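# Transfer bronze bushings from turntable to crate

## Task

Take every bronze bushing off the turntable and put it in the crate, leaving all steel bushings on the turntable. The crate must stay level and seated within its corner guides. Parts must rest there on their own, not held by the robot, and nothing the robot is touching at the end may settle by more than about a fingernail's width once released.

## Robot and tools

ROBOT. There are two arms, left_arm and right_arm, each with a parallel gripper. Those names are only labels and do not tell you which side of a picture an arm appears on. Each arm has six joints, from base to hand: waist, shoulder, elbow, forearm roll, wrist pitch, wrist roll. A gripper's fingers point along its own +z axis and close along its own y axis. The reported hand point sits between the closed finger pads, roughly 2 cm short of the fingertips, and closing pushes the tips about 10 mm further along +z.

WORLD FRAME. All state is reported in one shared frame: origin on the tabletop midway between the arms, +z up, +x outward over the table, left_arm on the +y side. Positions are in metres, orientation as a quaternion w,x,y,z, velocities in m/s and rad/s. Printed hand positions can be somewhat off, especially when an arm reaches far.

ROW LAYOUT. Every motion command uses one row of 14 numbers, each from -1 to 1, covering both arms even when only one moves: dx, dy, dz, rx, ry, rz, opening for left_arm, then the same seven for right_arm. The first six of each arm are an offset, not a pose: a displacement from that gripper's measured pose, expressed in the gripper's own axes. A value of 1.0 equals 0.6 m of travel or 180 degrees of turn; rx, ry, rz form a single rotation vector. The opening is absolute, not an offset: +1 is fully open (0.084 m), -1 fully closed.

execute_actions(actions). actions is a list of actions; each action is a table of up to 15 rows, one row per 1/30 s control step, and a short table repeats its final row to fill 15 steps (0.5 s). Every row in an action is an offset from the gripper pose at the start of that action, not from the prior row. For the first action of a call, that start is the pose last reported in this scene. An empty list simply returns the current state and images. Each control step, the commanded pose is clipped to at most 70 mm and 16 degrees away from the measured pose, so big offsets take several actions; after an action the arm only continues to its last clipped pose. When position and orientation conflict, position wins.

move(target, speed, blocking). target is one 14-number row as above, offsets from the pose in the latest result showing one. Each gripper follows a straight line toward its target, both finishing together in 0.5 to 10 s (longer paths are cut off at 10 s). speed is the top path speed in m/s, 0.002 to 0.5, default 0.25; rotation is capped at twice that value in rad/s. Openings are sent when the move begins. Paths ignore obstacles and the other arm, and grippers can lag, drift or overshoot the speed, notably with a nearly straight arm. Faster contact and targets set deeper past a surface press harder. With blocking=false the call returns after 0.5 s while motion continues; then use wait(0) or stop before sending other rows or moves. The result adds a move: line giving the ending (done, off_target, moving, held, fault) and limits (paced = pose clipped; held = a check blocked some steps, after which the arm may jump faster), plus each gripper's distance to its target. If only one arm is named, the other finished fine.

wait(seconds), 0 to 10: lets time pass while arms hold their last command; returns early if a running move ends. stop(): brakes a running move; it needs braking room, and fingers continue moving. zoom_image(camera, region): camera is cam_high, cam_left_wrist or cam_right_wrist (each 504x504); region is [x0, y0, x1, y1] in image pixels from the top-left, at most 504 by 504. finished_scene(scene): pass the current scene number to end it permanently; the result reports success and gives the next task. Only call it once parts sit stably on their own.

RESULTS. Each result shows per-arm pose and velocity, Hand target lines (where the controller is now driving each gripper), joint positions, joint torques (offset, scaled and noisy, nonzero even in free air), grip_measured (finger opening on the command scale), and images. A pose unreachable line means a clearance check altered or blocked that arm's command. MOTOR HOT appears from 65 °C; at 80 °C an OVER-TEMPERATURE FAULT brakes that arm until it cools, so avoid long loaded holds.

GRIPPING. To hold a part, keep commanding an opening clearly under grip_measured; a bigger gap squeezes harder, up to about 24 N per pad for parts up to roughly 6 cm wide. Fast closing can overshoot that force. Echoing grip_measured back still squeezes lightly.

ARM HOLDING STILL. For an idle arm, send the offset back to its wanted pose in the first call of a reply and zeros afterwards, always with the desired opening. The robot keeps executing the last command while you deliberate.

AVOID. Arms colliding or pushing each other; contact torque at a joint's load limit (waist and shoulder 43.5, elbow and forearm roll 26.1, wrist pitch and wrist roll 17.4 N m, including carried weight), which triggers a TORQUE FAULT: the arm backs off, freezes 10 s and drops the rest of the call. Also avoid dropping or knocking anything off the table, tipping or shifting the crate out of its guides, disturbing steel bushings, and slamming or pressing hard on parts. Brief tugs on held parts or nudges to loose ones may occur; recheck the images.

Each tool is called after "Call:" as name([rows], argument=value, ...), one row to a line, values as JSON.

## Session

Call:
execute_actions(actions=[])

Scene clock: 0.00 s.
left_arm: end_effector_position=(+0.3042, +0.5527, +0.3304) grip_measured=+1.00 end_effector_quat_wxyz=(-0.007, -0.412, +0.911, -0.018) end_effector_velocity=(+0.000, +0.000, +0.000) end_effector_angular_velocity=(+0.000, -0.000, -0.000) | right_arm: end_effector_position=(+0.6722, -0.1021, +0.2580) grip_measured=+1.00 end_effector_quat_wxyz=(+0.527, +0.671, +0.486, +0.189) end_effector_velocity=(-0.000, -0.000, -0.001) end_effector_angular_velocity=(+0.000, +0.001, -0.001)
Joint positions: left_arm=[ 0.728 -0.287 -1.142 -0.029  1.455  3.074  0.084] | right_arm=[ 0.735  0.9   -2.145 -1.285  1.16  -0.081  0.084]
Joint velocities: left_arm=[-0. -0. -0.  0. -0.  0. -0.] | right_arm=[-0.     0.001  0.     0.001  0.     0.001  0.   ]
Joint torques (N m, as the arm reports them, + toward a larger angle): no reading
Motor temperatures (°C, as the motors report them): left_arm=[33 34 36 34 38 36] | right_arm=[35 32 38 33 41 36]
Hand target (left_arm): +0.304, +0.553, +0.330; -0.007, -0.412, +0.911, -0.018
Hand target (right_arm): +0.672, -0.102, +0.258; +0.527, +0.671, +0.486, +0.189

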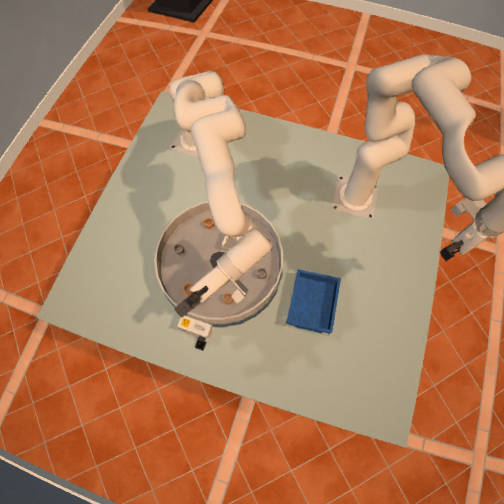

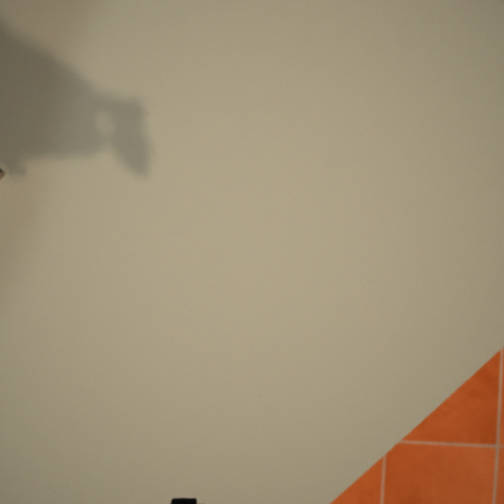

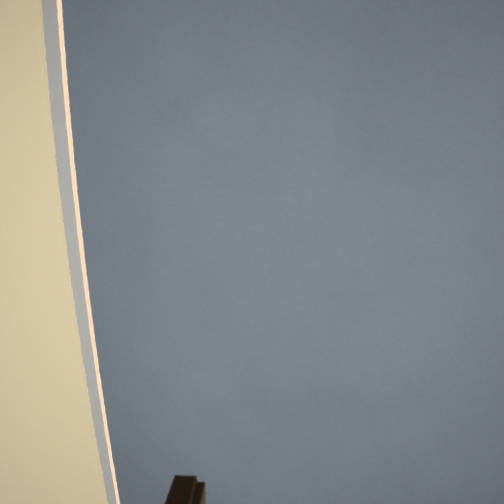

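Call:
move(target=[0,0,0,0,0,0,1,-0.718,-0.018,-0.215,0,0,0,1])

Call:
zoom_image(camera="cam_high", region=[130,180,370,360])

Scene clock: 9.23 s.
left_arm: end_effector_position=(+0.3042, +0.5527, +0.3304) grip_measured=+1.00 end_effector_quat_wxyz=(-0.007, -0.412, +0.911, -0.018) end_effector_velocity=(+0.000, +0.000, +0.000) end_effector_angular_velocity=(+0.000, -0.000, -0.000) | right_arm: end_effector_position=(+0.3719, -0.4007, +0.4078) grip_measured=+1.00 end_effector_quat_wxyz=(+0.527, +0.671, +0.487, +0.189) end_effector_velocity=(-0.002, -0.001, +0.003) end_effector_angular_velocity=(+0.002, -0.003, +0.002)
Joint positions: left_arm=[ 0.728 -0.287 -1.142 -0.029  1.455  3.074  0.084] | right_arm=[ 0.454 -0.776 -0.558 -1.268  0.926 -0.27   0.084]
Joint velocities: left_arm=[ 0.    -0.     0.    -0.    -0.001  0.    -0.   ] | right_arm=[-0.004 -0.012  0.002  0.006 -0.004 -0.011  0.   ]
Joint torques (N m, as the arm reports them, + toward a larger angle): left_arm=[  0.19 -18.64 -12.17  -1.25  -2.07   0.09] | right_arm=[ -0.44  -7.11 -25.96  -0.91  -0.21   0.19]
Motor temperatures (°C, as the motors report them): left_arm=[33 35 41 34 38 36] | right_arm=[35 34 42 33 41 36]
Hand target (left_arm): +0.304, +0.553, +0.330; -0.007, -0.412, +0.911, -0.018
Hand target (right_arm): +0.372, -0.401, +0.408; +0.527, +0.671, +0.486, +0.189
Off the commanded pose (left_arm): 0.000 m, 0 deg.
Off the commanded pose (right_arm): 0.001 m, 0 deg.
move: done
camera_calibration (this result's frames):
cam_left_wrist: T_world_to_cam=[[-0.74587, 0.665204, -0.0343686, -0.0971471], [0.666077, 0.745202, -0.0318651, -0.534163], [0.00441468, -0.0466594, -0.998901, 0.488725], [0, 0, 0, 1]] pos_world=[0.281177, 0.485486, 0.467828]
cam_right_wrist: T_world_to_cam=[[0.461368, 0.0256147, 0.886839, -0.491776], [-0.453812, -0.852108, 0.260702, -0.209344], [0.762361, -0.522738, -0.381511, -0.210217], [0, 0, 0, 1]] pos_world=[0.292148, -0.275676, 0.410503]

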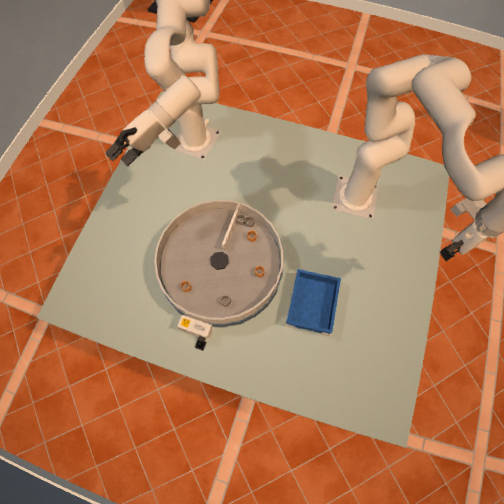

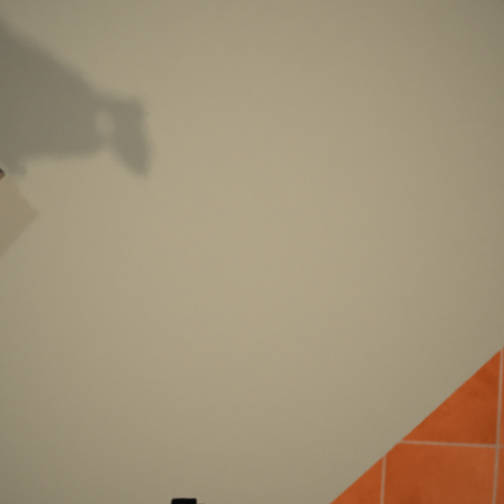

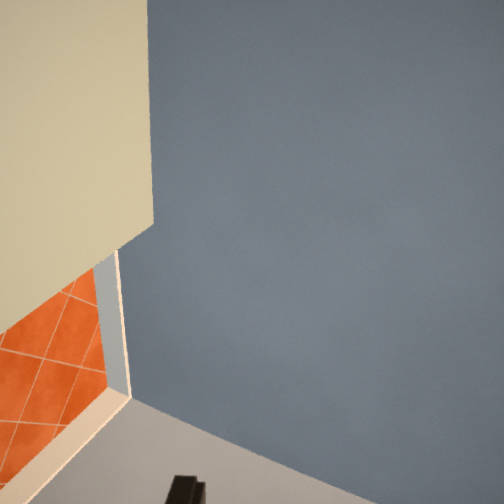

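Region (130, 180, 370, 360) of cam_high's 504x504 image, scaled by 2.100, with more detail than that image has; it fills the top 378 rows of this view, and the rest is white.

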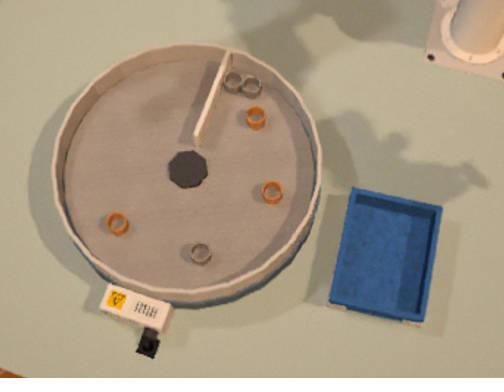

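Call:
move(target=[0.729,-0.566,0.133,0,0,0,1,0,0,0,0,0,0,1])

Scene clock: 20.50 s.
left_arm: end_effector_position=(+0.2704, -0.0013, +0.2727) grip_measured=+1.00 end_effector_quat_wxyz=(-0.006, -0.412, +0.911, -0.019) end_effector_velocity=(+0.000, -0.002, -0.000) end_effector_angular_velocity=(+0.001, +0.001, -0.001) | right_arm: end_effector_position=(+0.3719, -0.4007, +0.4078) grip_measured=+1.00 end_effector_quat_wxyz=(+0.527, +0.671, +0.487, +0.189) end_effector_velocity=(-0.000, -0.000, -0.000) end_effector_angular_velocity=(+0.001, +0.001, -0.001)
Joint positions: left_arm=[-0.89  -0.379 -0.885 -0.024  1.231  1.461  0.084] | right_arm=[ 0.454 -0.776 -0.558 -1.268  0.926 -0.27   0.084]
Joint velocities: left_arm=[-0.004  0.007 -0.005  0.    -0.001 -0.003  0.   ] | right_arm=[0.    0.    0.    0.001 0.    0.    0.   ]
Joint torques (N m, as the arm reports them, + toward a larger angle): left_arm=[ -0.2  -17.16 -12.45  -0.84  -2.36   0.05] | right_arm=[ -1.    -7.21 -25.92  -0.71  -0.23   0.31]
Motor temperatures (°C, as the motors report them): left_arm=[33 35 43 34 39 36] | right_arm=[35 33 45 33 41 36]
Hand target (left_arm): +0.270, -0.002, +0.272; -0.006, -0.412, +0.911, -0.019
Hand target (right_arm): +0.372, -0.401, +0.408; +0.527, +0.671, +0.487, +0.189
Off the commanded pose (left_arm): 0.002 m, 0 deg.
Off the commanded pose (right_arm): 0.000 m, 0 deg.
move: done
camera_calibration (this result's frames):
cam_left_wrist: T_world_to_cam=[[-0.745859, 0.665059, -0.0372909, 0.245006], [0.666066, 0.745239, -0.0312148, -0.100751], [0.00703095, -0.0481201, -0.998817, 0.404621], [0, 0, 0, 1]] pos_world=[0.247002, -0.0683895, 0.410134]
cam_right_wrist: T_world_to_cam=[[0.461367, 0.0256143, 0.88684, -0.491777], [-0.453813, -0.852108, 0.260702, -0.209344], [0.762361, -0.522738, -0.381511, -0.210217], [0, 0, 0, 1]] pos_world=[0.292148, -0.275676, 0.410503]

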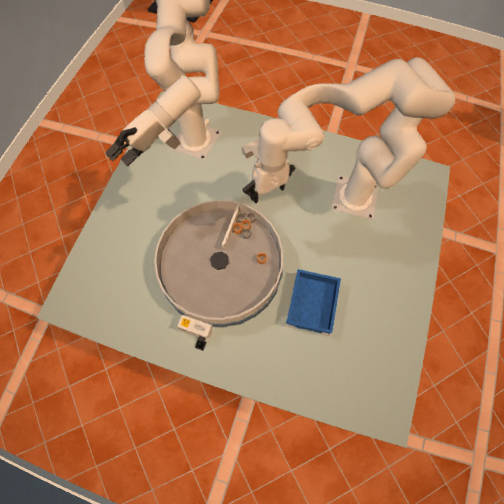

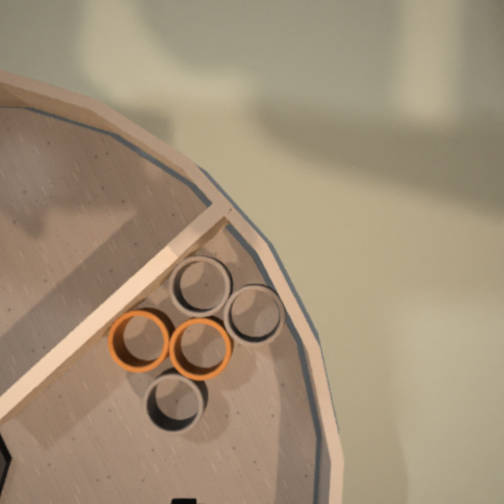

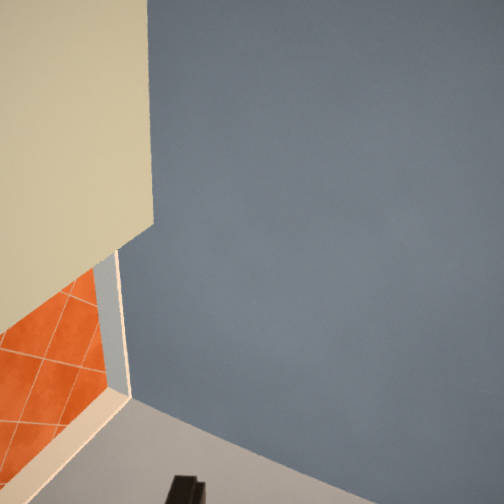

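Call:
wait(seconds=3)

Scene clock: 28.87 s.
left_arm: end_effector_position=(+0.2703, -0.0016, +0.2725) grip_measured=+1.00 end_effector_quat_wxyz=(-0.006, -0.412, +0.911, -0.019) end_effector_velocity=(+0.000, -0.001, +0.000) end_effector_angular_velocity=(-0.001, -0.001, -0.002) | right_arm: end_effector_position=(+0.3719, -0.4007, +0.4078) grip_measured=+1.00 end_effector_quat_wxyz=(+0.527, +0.671, +0.487, +0.189) end_effector_velocity=(+0.000, +0.000, +0.000) end_effector_angular_velocity=(-0.001, -0.000, +0.001)
Joint positions: left_arm=[-0.89  -0.378 -0.885 -0.024  1.231  1.461  0.084] | right_arm=[ 0.454 -0.776 -0.558 -1.268  0.926 -0.27   0.084]
Joint velocities: left_arm=[-0.001 -0.    -0.001 -0.    -0.001  0.001 -0.   ] | right_arm=[-0.    -0.     0.    -0.001 -0.001 -0.001  0.   ]
Joint torques (N m, as the arm reports them, + toward a larger angle): left_arm=[  0.75 -16.86 -12.95  -1.43  -2.33   0.2 ] | right_arm=[ -0.37  -7.31 -25.91  -0.92  -0.29   0.35]
Motor temperatures (°C, as the motors report them): left_arm=[33 35 45 34 39 36] | right_arm=[35 33 46 33 41 36]
Hand target (left_arm): +0.270, -0.002, +0.272; -0.006, -0.412, +0.911, -0.019
Hand target (right_arm): +0.372, -0.401, +0.408; +0.527, +0.671, +0.487, +0.189
Off the commanded pose (left_arm): 0.001 m, 0 deg.
Off the commanded pose (right_arm): 0.000 m, 0 deg.
wait: 3.00 s; at rest from the start
camera_calibration (this result's frames):
cam_left_wrist: T_world_to_cam=[[-0.745617, 0.66536, -0.0367503, 0.244898], [0.666341, 0.744997, -0.0311228, -0.100623], [0.006671, -0.0476939, -0.99884, 0.404515], [0, 0, 0, 1]] pos_world=[0.246951, -0.0686885, 0.409914]
cam_right_wrist: T_world_to_cam=[[0.461368, 0.0256148, 0.886839, -0.491776], [-0.453812, -0.852108, 0.260702, -0.209344], [0.762361, -0.522738, -0.381511, -0.210217], [0, 0, 0, 1]] pos_world=[0.292148, -0.275676, 0.410503]

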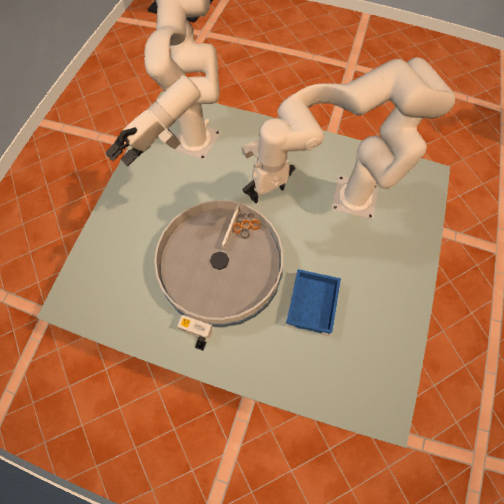

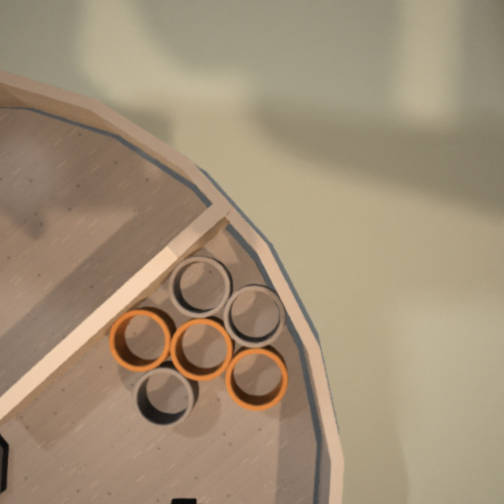

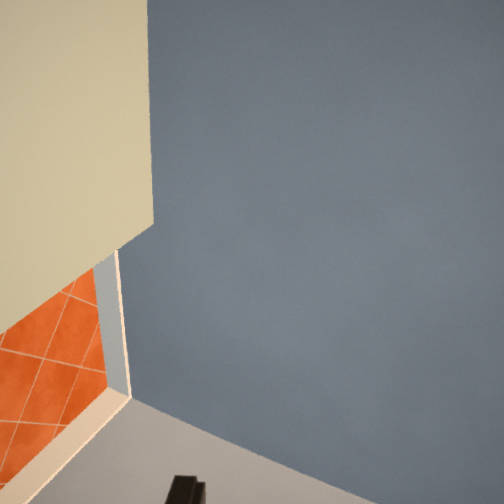

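Call:
move(target=[-0.017,-0.012,0.27,0,0,0,-0.3,0,0,0,0,0,0,1])

Scene clock: 34.90 s.
left_arm: end_effector_position=(+0.2820, -0.0048, +0.1104) grip_measured=-0.31 end_effector_quat_wxyz=(-0.007, -0.411, +0.911, -0.017) end_effector_velocity=(+0.001, -0.001, -0.002) end_effector_angular_velocity=(-0.001, -0.001, -0.001) | right_arm: end_effector_position=(+0.3719, -0.4007, +0.4078) grip_measured=+1.00 end_effector_quat_wxyz=(+0.527, +0.671, +0.487, +0.189) end_effector_velocity=(+0.000, -0.000, -0.000) end_effector_angular_velocity=(-0.003, +0.002, -0.001)
Joint positions: left_arm=[-0.876 -0.135 -0.619 -0.036  0.726  1.494  0.031] | right_arm=[ 0.454 -0.776 -0.558 -1.268  0.926 -0.27   0.084]
Joint velocities: left_arm=[-0.     0.008 -0.     0.    -0.009  0.001  0.001] | right_arm=[-0.     0.002 -0.    -0.001  0.001 -0.001  0.   ]
Joint torques (N m, as the arm reports them, + toward a larger angle): left_arm=[  1.06 -18.65 -13.56  -0.75  -5.97   0.04] | right_arm=[ -0.54  -7.34 -25.8   -0.69  -0.4    0.25]
Motor temperatures (°C, as the motors report them): left_arm=[33 35 45 34 39 36] | right_arm=[35 33 47 33 41 36]
Hand target (left_arm): +0.283, -0.006, +0.111; -0.006, -0.411, +0.911, -0.019
Hand target (right_arm): +0.372, -0.401, +0.408; +0.527, +0.671, +0.487, +0.189
Off the commanded pose (left_arm): 0.001 m, 0 deg.
Off the commanded pose (right_arm): 0.000 m, 0 deg.
move: done
camera_calibration (this result's frames):
cam_left_wrist: T_world_to_cam=[[-0.745206, 0.665992, -0.0335141, 0.249381], [0.666823, 0.744546, -0.0315894, -0.111176], [0.00391451, -0.0458886, -0.998939, 0.243146], [0, 0, 0, 1]] pos_world=[0.259023, -0.0721523, 0.247734]
cam_right_wrist: T_world_to_cam=[[0.461368, 0.0256147, 0.886839, -0.491776], [-0.453812, -0.852108, 0.260702, -0.209344], [0.762361, -0.522738, -0.381511, -0.210217], [0, 0, 0, 1]] pos_world=[0.292148, -0.275676, 0.410503]

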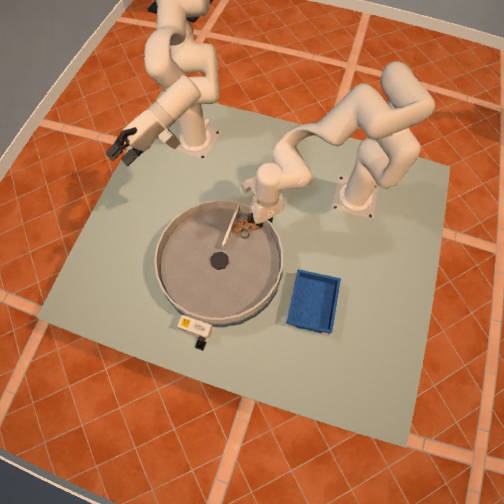

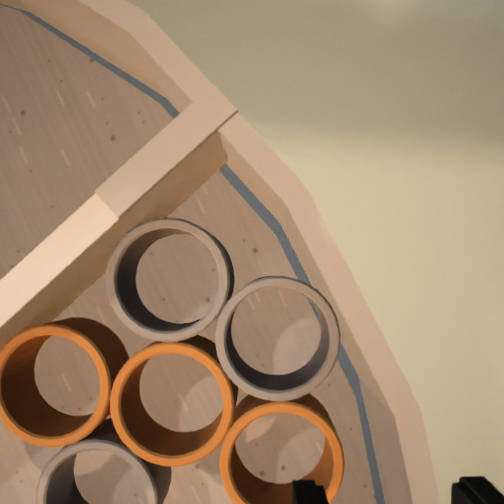

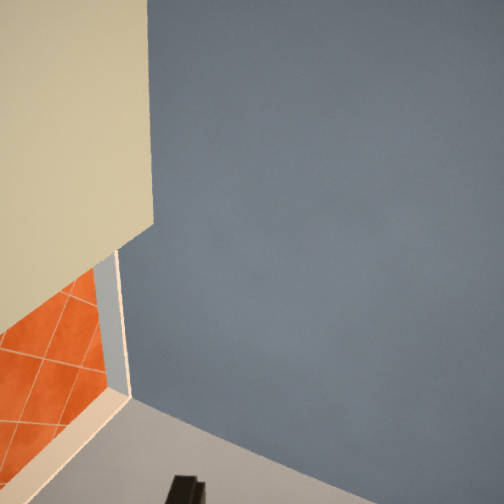

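Call:
move(target=[0,-0.015,0,0,0,0,-0.6,0,0,0,0,0,0,1], speed=0.1)

Call:
move(target=[0,0,0.083,0,0,0,-0.6,0,0,0,0,0,0,1], speed=0.08)

Scene clock: 43.87 s.
left_arm: end_effector_position=(+0.2863, -0.0083, +0.1091) grip_measured=-0.13 end_effector_quat_wxyz=(-0.009, -0.411, +0.911, -0.011) end_effector_velocity=(+0.000, -0.000, +0.001) end_effector_angular_velocity=(-0.001, -0.001, +0.000) | right_arm: end_effector_position=(+0.3719, -0.4007, +0.4078) grip_measured=+1.00 end_effector_quat_wxyz=(+0.527, +0.671, +0.487, +0.189) end_effector_velocity=(-0.000, -0.000, -0.000) end_effector_angular_velocity=(+0.001, +0.000, -0.002)
Joint positions: left_arm=[-0.874 -0.106 -0.65  -0.036  0.741  1.497  0.038] | right_arm=[ 0.454 -0.776 -0.558 -1.268  0.926 -0.27   0.084]
Joint velocities: left_arm=[-0.    -0.001 -0.001 -0.    -0.    -0.     0.   ] | right_arm=[-0.     0.    -0.     0.002  0.001  0.     0.   ]
Joint torques (N m, as the arm reports them, + toward a larger angle): left_arm=[  3.62 -21.36 -19.34   0.72 -12.52   0.76] | right_arm=[ -0.85  -7.07 -25.89  -0.58  -0.26   0.17]
Motor temperatures (°C, as the motors report them): left_arm=[33 35 49 34 44 36] | right_arm=[35 33 47 33 41 36]
Hand target (left_arm): +0.289, -0.011, +0.111; -0.007, -0.411, +0.911, -0.017
Hand target (right_arm): +0.372, -0.401, +0.408; +0.527, +0.671, +0.487, +0.189
Off the commanded pose (left_arm): 0.004 m, 1 deg.
Off the commanded pose (right_arm): 0.000 m, 0 deg.
move: off_target (left_arm)
camera_calibration (this result's frames):
cam_left_wrist: T_world_to_cam=[[-0.745221, 0.666516, -0.0200647, 0.253402], [0.666795, 0.744609, -0.0306995, -0.111539], [-0.00552135, -0.0362569, -0.999327, 0.244543], [0, 0, 0, 1]] pos_world=[0.264564, -0.0769771, 0.246039]
cam_right_wrist: T_world_to_cam=[[0.461368, 0.0256146, 0.886839, -0.491776], [-0.453812, -0.852108, 0.260702, -0.209344], [0.762361, -0.522738, -0.381511, -0.210217], [0, 0, 0, 1]] pos_world=[0.292148, -0.275675, 0.410503]

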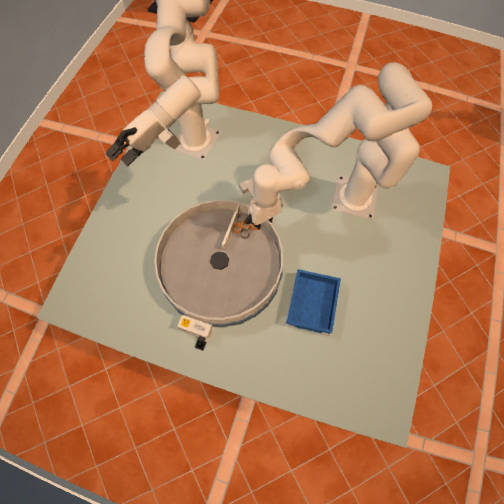

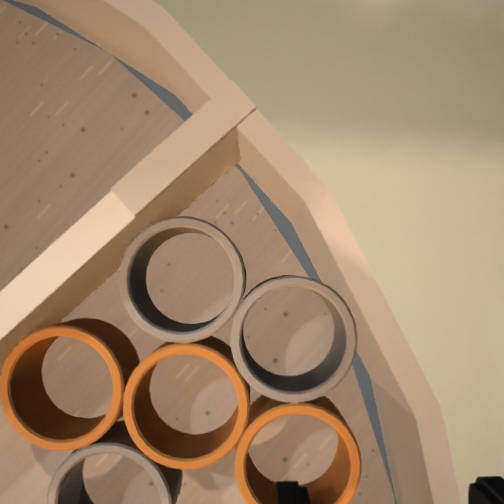

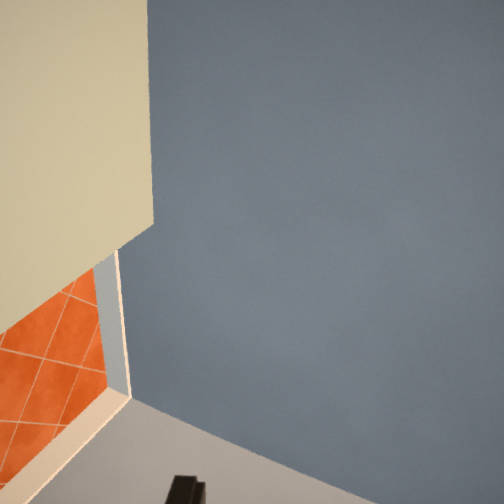

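Scene clock: 45.37 s.
left_arm: end_effector_position=(+0.2911, -0.0160, +0.0677) grip_measured=+0.44 end_effector_quat_wxyz=(-0.006, -0.411, +0.911, -0.022) end_effector_velocity=(+0.000, -0.000, -0.000) end_effector_angular_velocity=(+0.004, +0.004, +0.000) | right_arm: end_effector_position=(+0.3719, -0.4007, +0.4078) grip_measured=+1.00 end_effector_quat_wxyz=(+0.527, +0.671, +0.487, +0.189) end_effector_velocity=(-0.000, -0.000, -0.000) end_effector_angular_velocity=(+0.001, +0.001, -0.001)
Joint positions: left_arm=[-0.88   0.011 -0.626 -0.045  0.577  1.502  0.063] | right_arm=[ 0.454 -0.776 -0.558 -1.268  0.926 -0.27   0.084]
Joint velocities: left_arm=[ 0.     0.004 -0.005  0.     0.006 -0.     0.001] | right_arm=[-0.     0.     0.     0.001  0.    -0.     0.   ]
Joint torques (N m, as the arm reports them, + toward a larger angle): left_arm=[ 6.81  5.27  2.02 -0.01  1.78 -0.04] | right_arm=[ -0.55  -7.33 -25.93  -0.68  -0.33   0.21]
Motor temperatures (°C, as the motors report them): left_arm=[33 35 48 34 44 36] | right_arm=[35 33 48 33 41 36]
Hand target (left_arm): +0.286, -0.010, +0.060; -0.009, -0.411, +0.911, -0.011
Hand target (right_arm): +0.372, -0.401, +0.408; +0.527, +0.671, +0.487, +0.189
Off the commanded pose (left_arm): 0.012 m, 1 deg.
Off the commanded pose (right_arm): 0.000 m, 0 deg.
move: off_target (left_arm)
camera_calibration (this result's frames):
cam_left_wrist: T_world_to_cam=[[-0.744437, 0.666291, -0.0432423, 0.262579], [0.667619, 0.743755, -0.0333664, -0.110397], [0.00992993, -0.0537086, -0.998507, 0.198056], [0, 0, 0, 1]] pos_world=[0.26721, -0.0822088, 0.205431]
cam_right_wrist: T_world_to_cam=[[0.461368, 0.0256147, 0.886839, -0.491776], [-0.453812, -0.852108, 0.260702, -0.209344], [0.762361, -0.522738, -0.381511, -0.210217], [0, 0, 0, 1]] pos_world=[0.292148, -0.275675, 0.410503]

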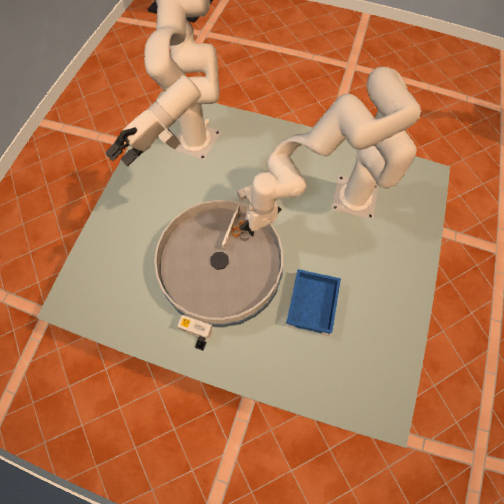

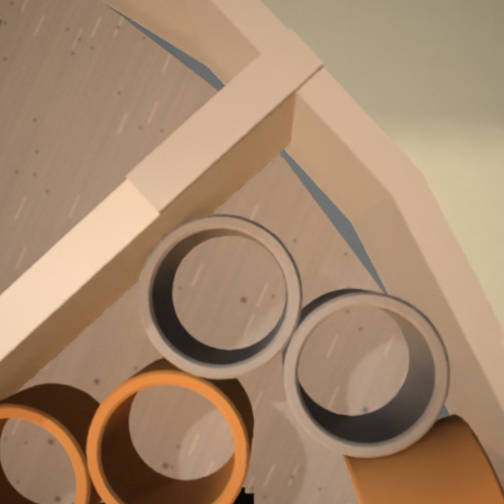

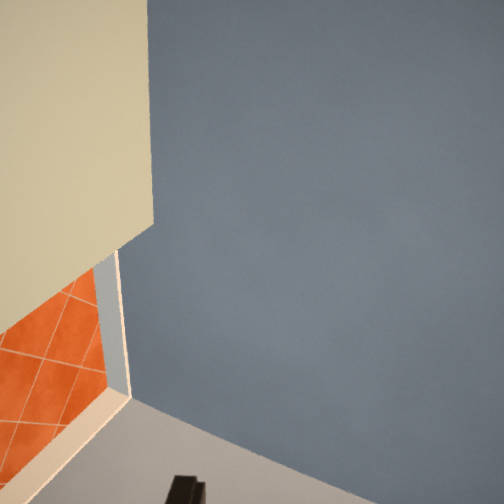

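The right finger caught outside the rim. Lift.

Call:
move(target=[0,0,-0.2,0,0,0,0.3,0,0,0,0,0,0,1], speed=0.1)

Scene clock: 52.67 s.
left_arm: end_effector_position=(+0.2900, -0.0100, +0.1870) grip_measured=+0.29 end_effector_quat_wxyz=(-0.006, -0.411, +0.911, -0.022) end_effector_velocity=(+0.000, -0.001, +0.003) end_effector_angular_velocity=(-0.002, -0.002, -0.001) | right_arm: end_effector_position=(+0.3719, -0.4007, +0.4078) grip_measured=+1.00 end_effector_quat_wxyz=(+0.527, +0.671, +0.487, +0.189) end_effector_velocity=(+0.000, +0.000, -0.000) end_effector_angular_velocity=(+0.001, -0.001, +0.000)
Joint positions: left_arm=[-0.868 -0.245 -0.753 -0.03   0.961  1.493  0.056] | right_arm=[ 0.454 -0.776 -0.558 -1.268  0.926 -0.27   0.084]
Joint velocities: left_arm=[-0.001 -0.003 -0.004  0.     0.004 -0.    -0.   ] | right_arm=[ 0.     0.     0.     0.    -0.001  0.001  0.   ]
Joint torques (N m, as the arm reports them, + toward a larger angle): left_arm=[  0.01 -18.88 -12.14  -1.15  -2.35  -0.11] | right_arm=[ -0.83  -7.17 -25.8   -0.94  -0.24   0.28]
Motor temperatures (°C, as the motors report them): left_arm=[33 35 44 34 43 36] | right_arm=[35 33 48 33 41 36]
Hand target (left_arm): +0.290, -0.010, +0.187; -0.005, -0.411, +0.911, -0.022
Hand target (right_arm): +0.372, -0.401, +0.408; +0.527, +0.671, +0.487, +0.189
Off the commanded pose (left_arm): 0.001 m, 0 deg.
Off the commanded pose (right_arm): 0.000 m, 0 deg.
move: done
camera_calibration (this result's frames):
cam_left_wrist: T_world_to_cam=[[-0.74474, 0.666007, -0.042393, 0.26291], [0.667284, 0.744081, -0.0328027, -0.110112], [0.00969693, -0.0527177, -0.998562, 0.317612], [0, 0, 0, 1]] pos_world=[0.266196, -0.0764245, 0.324689]
cam_right_wrist: T_world_to_cam=[[0.461368, 0.0256146, 0.886839, -0.491776], [-0.453812, -0.852108, 0.260702, -0.209344], [0.762361, -0.522738, -0.381511, -0.210217], [0, 0, 0, 1]] pos_world=[0.292148, -0.275675, 0.410503]

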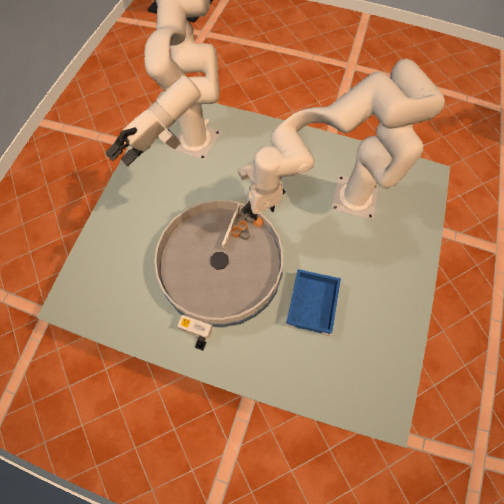

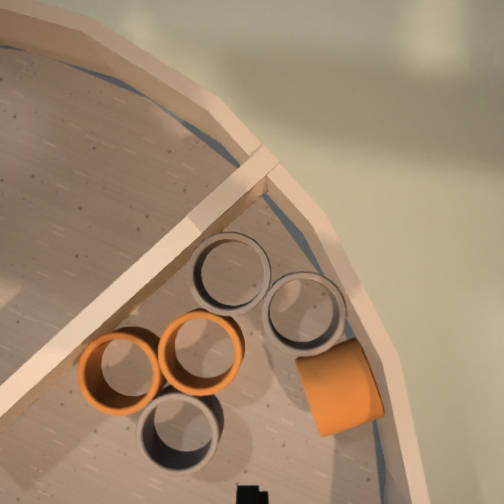

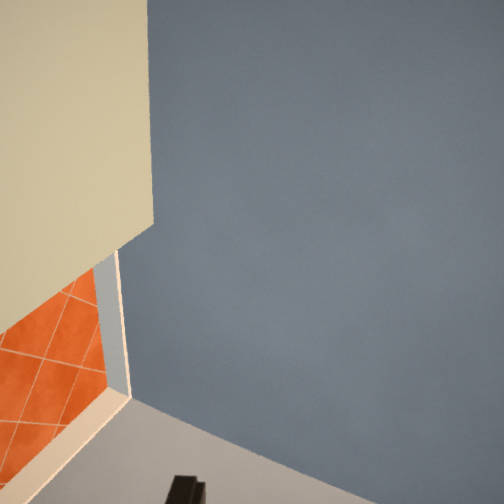

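Call:
move(target=[0.037,-0.067,0.1,0,0,0,-0.6,0,0,0,0,0,0,1], speed=0.15)

Scene clock: 58.70 s.
left_arm: end_effector_position=(+0.3060, -0.0561, +0.1297) grip_measured=-0.62 end_effector_quat_wxyz=(-0.006, -0.411, +0.911, -0.022) end_effector_velocity=(-0.000, -0.000, -0.002) end_effector_angular_velocity=(+0.003, +0.003, +0.000) | right_arm: end_effector_position=(+0.3719, -0.4007, +0.4078) grip_measured=+1.00 end_effector_quat_wxyz=(+0.527, +0.671, +0.487, +0.189) end_effector_velocity=(-0.000, -0.000, +0.000) end_effector_angular_velocity=(-0.000, -0.000, -0.000)
Joint positions: left_arm=[-0.915 -0.004 -0.826 -0.033  0.791  1.452  0.017] | right_arm=[ 0.454 -0.776 -0.558 -1.268  0.926 -0.27   0.084]
Joint velocities: left_arm=[-0.001  0.007 -0.001 -0.001 -0.002 -0.001 -0.   ] | right_arm=[-0.    -0.    -0.     0.     0.    -0.001  0.   ]
Joint torques (N m, as the arm reports them, + toward a larger angle): left_arm=[  0.18 -24.66 -11.24  -1.34  -2.12   0.06] | right_arm=[ -0.67  -7.56 -25.68  -0.73  -0.29   0.21]
Motor temperatures (°C, as the motors report them): left_arm=[33 35 45 34 43 36] | right_arm=[35 32 48 33 41 36]
Hand target (left_arm): +0.306, -0.056, +0.129; -0.006, -0.411, +0.911, -0.022
Hand target (right_arm): +0.372, -0.401, +0.408; +0.527, +0.671, +0.487, +0.189
Off the commanded pose (left_arm): 0.001 m, 0 deg.
Off the commanded pose (right_arm): 0.000 m, 0 deg.
move: done
camera_calibration (this result's frames):
cam_left_wrist: T_world_to_cam=[[-0.744644, 0.666064, -0.0431735, 0.303102], [0.667386, 0.743976, -0.0331204, -0.0883676], [0.0100598, -0.0534763, -0.998518, 0.257604], [0, 0, 0, 1]] pos_world=[0.282087, -0.122366, 0.267382]
cam_right_wrist: T_world_to_cam=[[0.461368, 0.0256145, 0.886839, -0.491776], [-0.453812, -0.852108, 0.260702, -0.209344], [0.762361, -0.522738, -0.381511, -0.210217], [0, 0, 0, 1]] pos_world=[0.292148, -0.275675, 0.410503]

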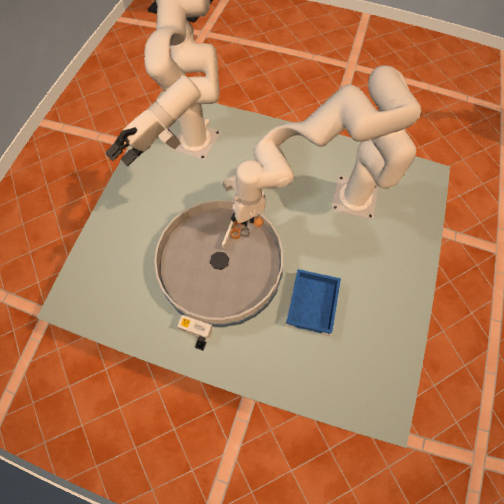

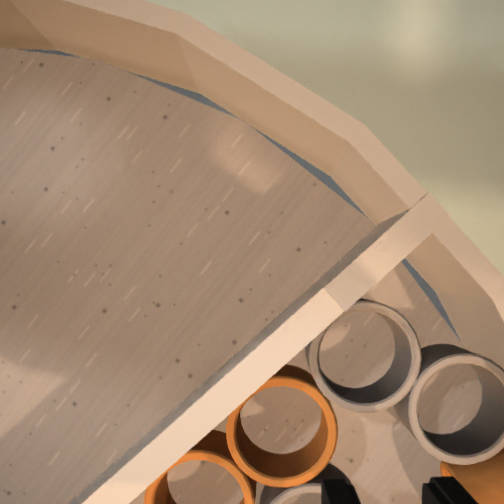

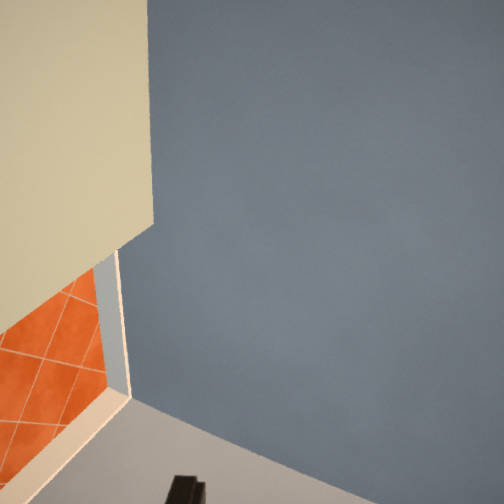

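Call:
move(target=[0.008,-0.016,0.115,0,0,0,-0.6,0,0,0,0,0,0,1], speed=0.08)

Call:
move(target=[0,0,0,0,0,0,-1,0,0,0,0,0,0,1])

Call:
move(target=[0,0,-0.2,0,0,0,-1,0,0,0,0,0,0,1], speed=0.15)

Scene clock: 77.07 s.
left_arm: end_effector_position=(+0.3288, -0.0846, +0.1026) grip_measured=-0.64 end_effector_quat_wxyz=(+0.004, -0.412, +0.910, -0.055) end_effector_velocity=(-0.000, -0.000, +0.000) end_effector_angular_velocity=(-0.001, -0.000, +0.000) | right_arm: end_effector_position=(+0.3719, -0.4007, +0.4078) grip_measured=+1.00 end_effector_quat_wxyz=(+0.527, +0.671, +0.487, +0.189) end_effector_velocity=(-0.000, +0.000, -0.000) end_effector_angular_velocity=(+0.004, +0.000, -0.001)
Joint positions: left_arm=[-0.919  0.121 -0.868 -0.036  0.64   1.45   0.016] | right_arm=[ 0.454 -0.776 -0.558 -1.268  0.926 -0.27   0.084]
Joint velocities: left_arm=[-0. -0. -0. -0. -0. -0. -0.] | right_arm=[ 0.     0.    -0.     0.003 -0.     0.002  0.   ]
Joint torques (N m, as the arm reports them, + toward a larger angle): left_arm=[-11.87 -44.98 -27.87  -3.69 -14.43  -0.01] | right_arm=[ -0.75  -7.2  -25.74  -0.84  -0.31   0.32]
Motor temperatures (°C, as the motors report them): left_arm=[33 38 65 34 55 36] | right_arm=[35 32 49 33 41 36]
Hand target (left_arm): +0.340, -0.097, +0.116; +0.011, -0.411, +0.908, -0.077
Hand target (right_arm): +0.372, -0.401, +0.408; +0.527, +0.671, +0.487, +0.189
Off the commanded pose (left_arm): 0.048 m, 4 deg.
Off the commanded pose (right_arm): 0.000 m, 0 deg.
TORQUE FAULT: the external load on joint 3 (elbow) of the left arm reached its load limit, and that arm stopped for 10 seconds. That time counts as 18 of the actions that you can send in this scene. A torque fault stops only its own arm. That arm's remaining commands of this call were not run. Joint 3 (elbow) of that arm moved back by up to 3 degrees. That arm holds there, with its grip as last carried out, and accepts commands again: back off and push less far. That arm stops again, at the same cost, whenever a joint's load reaches its limit.
MOTOR HOT: a motor of the left arm reached 65 °C. Now the hottest motor of the left arm, joint 3 (elbow), reports 65 °C. The temperature limit of the motors' drives, at which the controller stops that arm, is 80 °C. To cool a motor, set the load down, stop pushing, or move to a pose that needs little force.
move: fault (left_arm)
camera_calibration (this result's frames):
cam_left_wrist: T_world_to_cam=[[-0.743805, 0.659131, -0.110904, 0.343981], [0.666096, 0.744725, -0.0412422, -0.0820012], [0.0554087, -0.104549, -0.992975, 0.209077], [0, 0, 0, 1]] pos_world=[0.298891, -0.143802, 0.242375]
cam_right_wrist: T_world_to_cam=[[0.461368, 0.0256146, 0.886839, -0.491777], [-0.453812, -0.852108, 0.260702, -0.209344], [0.762361, -0.522738, -0.381511, -0.210217], [0, 0, 0, 1]] pos_world=[0.292148, -0.275675, 0.410503]

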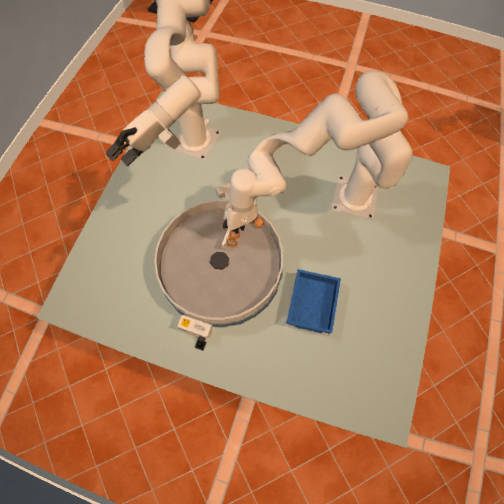

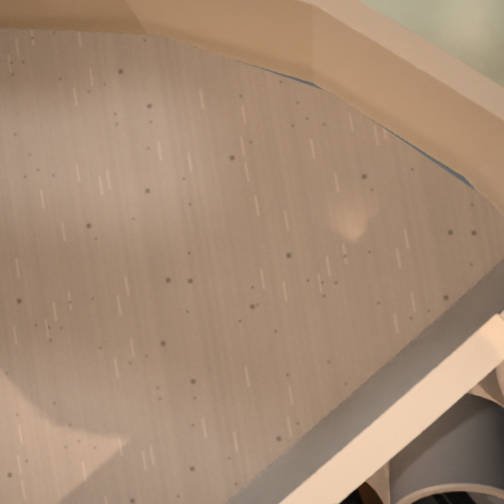

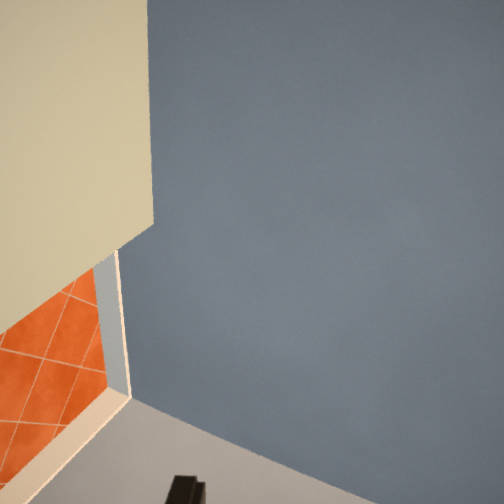

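not run: a fault stop came before this call.

not run: a fault stop came before this call.

Call:
move(target=[0,0,-0.25,0,0,0,0,0,0,0,0,0,0,1], speed=0.15)

Scene clock: 82.83 s.
left_arm: end_effector_position=(+0.3207, -0.0695, +0.2508) grip_measured=-0.01 end_effector_quat_wxyz=(+0.004, -0.412, +0.909, -0.054) end_effector_velocity=(+0.001, -0.001, +0.005) end_effector_angular_velocity=(-0.005, -0.004, +0.002) | right_arm: end_effector_position=(+0.3719, -0.4007, +0.4078) grip_measured=+1.00 end_effector_quat_wxyz=(+0.527, +0.671, +0.487, +0.189) end_effector_velocity=(-0.000, +0.000, +0.000) end_effector_angular_velocity=(+0.003, -0.001, +0.000)
Joint positions: left_arm=[-0.908 -0.133 -1.034 -0.025  1.061  1.444  0.044] | right_arm=[ 0.454 -0.776 -0.558 -1.268  0.926 -0.27   0.084]
Joint velocities: left_arm=[ 0.001 -0.003 -0.01  -0.     0.007 -0.     0.   ] | right_arm=[-0.    -0.001 -0.     0.002 -0.001  0.     0.   ]
Joint torques (N m, as the arm reports them, + toward a larger angle): left_arm=[  0.58 -23.19 -12.43  -1.33  -2.4    0.3 ] | right_arm=[ -0.58  -7.2  -25.75  -1.07  -0.32   0.34]
Motor temperatures (°C, as the motors report them): left_arm=[33 38 70 34 59 36] | right_arm=[35 32 49 33 41 36]
Hand target (left_arm): +0.321, -0.070, +0.252; +0.005, -0.412, +0.909, -0.055
Hand target (right_arm): +0.372, -0.401, +0.408; +0.527, +0.671, +0.487, +0.189
Off the commanded pose (left_arm): 0.001 m, 0 deg.
Off the commanded pose (right_arm): 0.000 m, 0 deg.
MOTOR HOT: still on. Now the hottest motor of the left arm, joint 3 (elbow), reports 70 °C; a drive's own limit is 80 °C.
move: done
camera_calibration (this result's frames):
cam_left_wrist: T_world_to_cam=[[-0.744223, 0.658883, -0.109572, 0.344233], [0.665673, 0.745137, -0.0406202, -0.0816402], [0.0548821, -0.103169, -0.993149, 0.35854], [0, 0, 0, 1]] pos_world=[0.290855, -0.128986, 0.390486]
cam_right_wrist: T_world_to_cam=[[0.461368, 0.0256146, 0.886839, -0.491776], [-0.453812, -0.852108, 0.260702, -0.209344], [0.762361, -0.522738, -0.381511, -0.210217], [0, 0, 0, 1]] pos_world=[0.292148, -0.275676, 0.410503]

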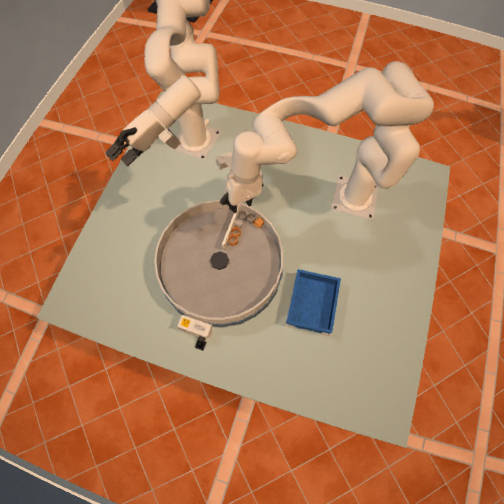

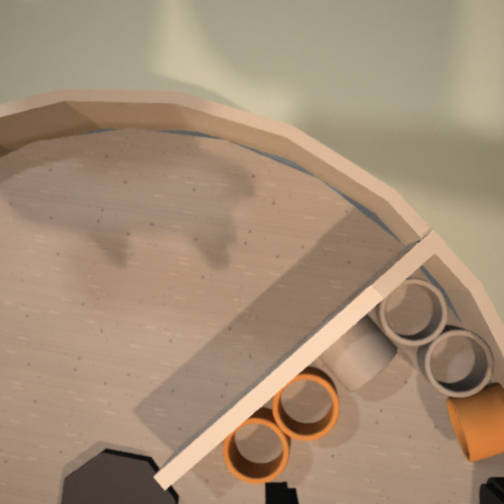

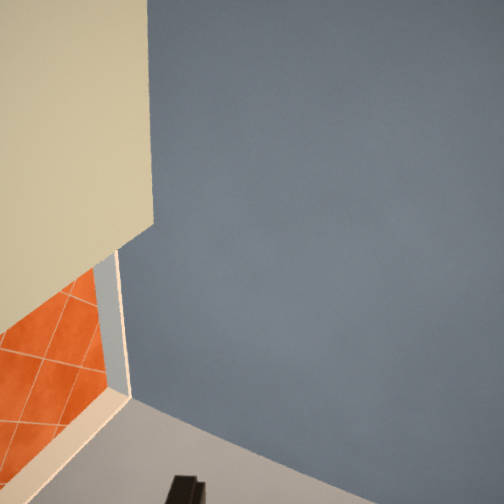

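Call:
move(target=[0,0,0.05,0,0,-0.73,-0.6,0,0,0,0,0,0,1], speed=0.3)

Scene clock: 93.27 s.
left_arm: end_effector_position=(+0.3222, -0.0725, +0.2210) grip_measured=-0.62 end_effector_quat_wxyz=(+0.048, +0.999, +0.001, +0.026) end_effector_velocity=(+0.000, +0.000, -0.000) end_effector_angular_velocity=(+0.000, -0.000, +0.010) | right_arm: end_effector_position=(+0.3719, -0.4007, +0.4078) grip_measured=+1.00 end_effector_quat_wxyz=(+0.527, +0.671, +0.487, +0.189) end_effector_velocity=(-0.000, -0.001, -0.000) end_effector_angular_velocity=(-0.001, -0.000, -0.002)
Joint positions: left_arm=[-0.91  -0.099 -0.983 -0.027  0.976 -0.848  0.017] | right_arm=[ 0.454 -0.776 -0.558 -1.268  0.926 -0.27   0.084]
Joint velocities: left_arm=[ 0.001  0.     0.001  0.002 -0.001 -0.01  -0.   ] | right_arm=[ 0.    -0.001  0.001 -0.     0.002  0.     0.   ]
Joint torques (N m, as the arm reports them, + toward a larger angle): left_arm=[  0.04 -23.7  -11.94  -1.25  -2.64  -0.03] | right_arm=[ -0.43  -7.23 -25.88  -0.77  -0.35   0.13]
Motor temperatures (°C, as the motors report them): left_arm=[33 38 58 34 54 36] | right_arm=[35 32 49 33 41 36]
Hand target (left_arm): +0.322, -0.072, +0.221; +0.048, +0.999, +0.001, +0.026
Hand target (right_arm): +0.372, -0.401, +0.408; +0.527, +0.671, +0.487, +0.189
Off the commanded pose (left_arm): 0.000 m, 0 deg.
Off the commanded pose (right_arm): 0.000 m, 0 deg.
MOTOR HOT: cleared. Now the hottest motor of the left arm, joint 3 (elbow), reports 58 °C.
move: done
camera_calibration (this result's frames):
cam_left_wrist: T_world_to_cam=[[-0.00708469, -0.996138, 0.0875101, -0.0569644], [-0.998312, 0.00200027, -0.0580525, 0.404487], [0.0576533, -0.0877737, -0.994471, 0.329098], [0, 0, 0, 1]] pos_world=[0.384427, -0.0286674, 0.355745]
cam_right_wrist: T_world_to_cam=[[0.461368, 0.0256144, 0.886839, -0.491777], [-0.453812, -0.852108, 0.260702, -0.209344], [0.762361, -0.522738, -0.381511, -0.210217], [0, 0, 0, 1]] pos_world=[0.292148, -0.275676, 0.410503]

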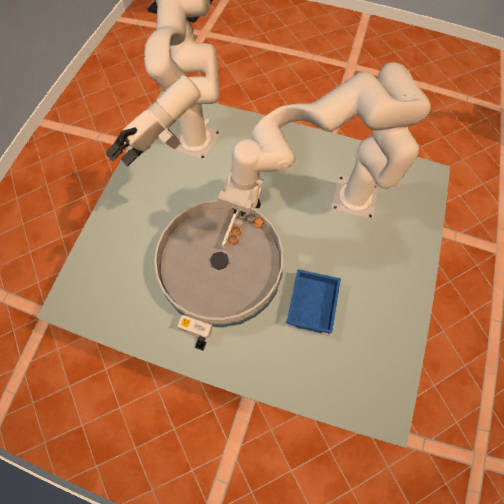

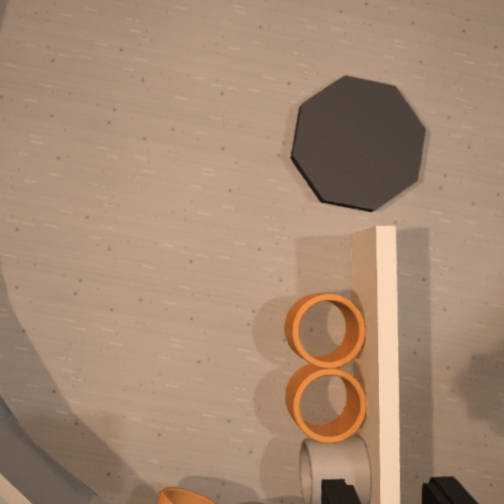

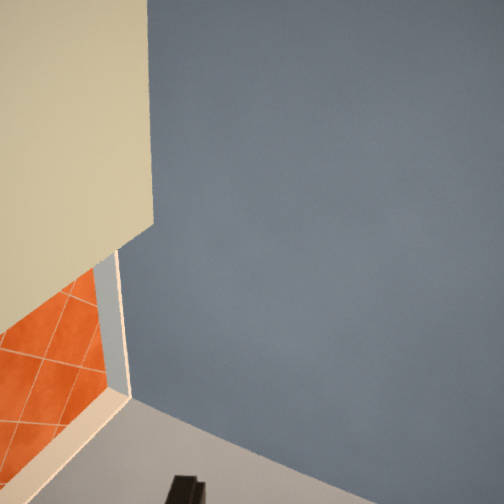

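Call:
move(target=[-0.015,-0.025,0.17,0,0,0,-0.6,0,0,0,0,0,0,1], speed=0.15)

Scene clock: 102.83 s.
left_arm: end_effector_position=(+0.3188, -0.0678, +0.1184) grip_measured=-0.62 end_effector_quat_wxyz=(+0.048, +0.998, +0.001, +0.027) end_effector_velocity=(-0.001, +0.001, -0.004) end_effector_angular_velocity=(+0.004, +0.003, -0.002) | right_arm: end_effector_position=(+0.3719, -0.4007, +0.4078) grip_measured=+1.00 end_effector_quat_wxyz=(+0.527, +0.671, +0.487, +0.189) end_effector_velocity=(-0.000, -0.000, +0.000) end_effector_angular_velocity=(-0.001, -0.000, -0.001)
Joint positions: left_arm=[-0.911  0.031 -0.809 -0.036  0.671 -0.836  0.017] | right_arm=[ 0.454 -0.776 -0.558 -1.268  0.926 -0.27   0.084]
Joint velocities: left_arm=[-0.002  0.006  0.004 -0.    -0.005  0.001  0.   ] | right_arm=[-0.    -0.001  0.    -0.     0.001 -0.001  0.   ]
Joint torques (N m, as the arm reports them, + toward a larger angle): left_arm=[  0.2  -25.05 -11.22  -1.47  -2.51   0.15] | right_arm=[ -0.7   -7.24 -26.1   -0.69  -0.14   0.27]
Motor temperatures (°C, as the motors report them): left_arm=[33 37 53 34 51 36] | right_arm=[35 32 49 33 41 36]
Hand target (left_arm): +0.319, -0.068, +0.118; +0.048, +0.999, +0.001, +0.026
Hand target (right_arm): +0.372, -0.401, +0.408; +0.527, +0.671, +0.487, +0.189
Off the commanded pose (left_arm): 0.001 m, 0 deg.
Off the commanded pose (right_arm): 0.000 m, 0 deg.
move: done
camera_calibration (this result's frames):
cam_left_wrist: T_world_to_cam=[[-0.00751927, -0.996043, 0.0885551, -0.0433541], [-0.998282, 0.00233118, -0.0585443, 0.395149], [0.0581062, -0.0888432, -0.994349, 0.227366], [0, 0, 0, 1]] pos_world=[0.380932, -0.0239038, 0.253054]
cam_right_wrist: T_world_to_cam=[[0.461368, 0.0256144, 0.886839, -0.491776], [-0.453813, -0.852108, 0.260702, -0.209344], [0.762361, -0.522738, -0.381511, -0.210217], [0, 0, 0, 1]] pos_world=[0.292148, -0.275676, 0.410503]

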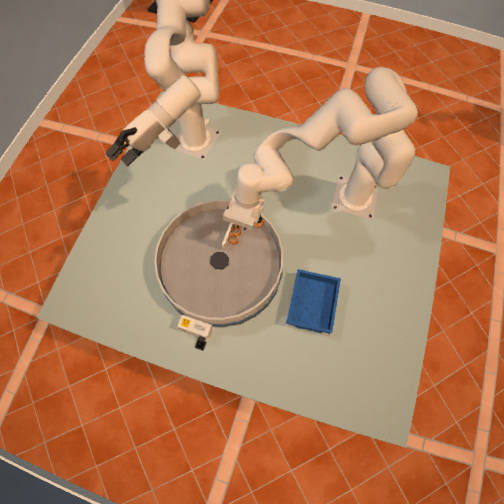

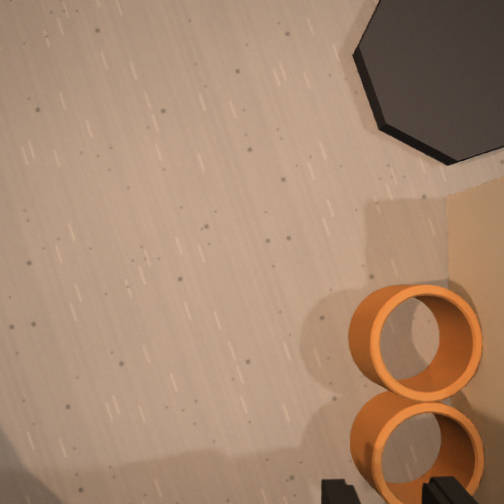

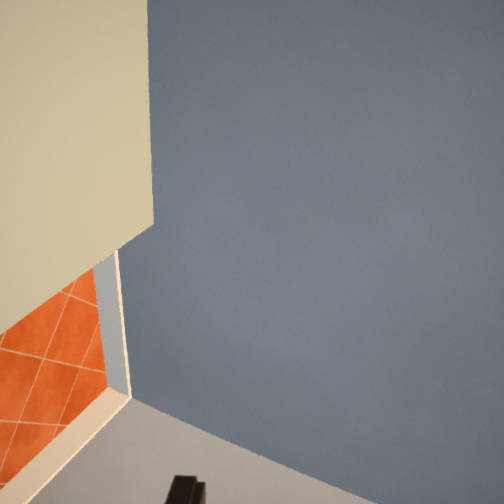

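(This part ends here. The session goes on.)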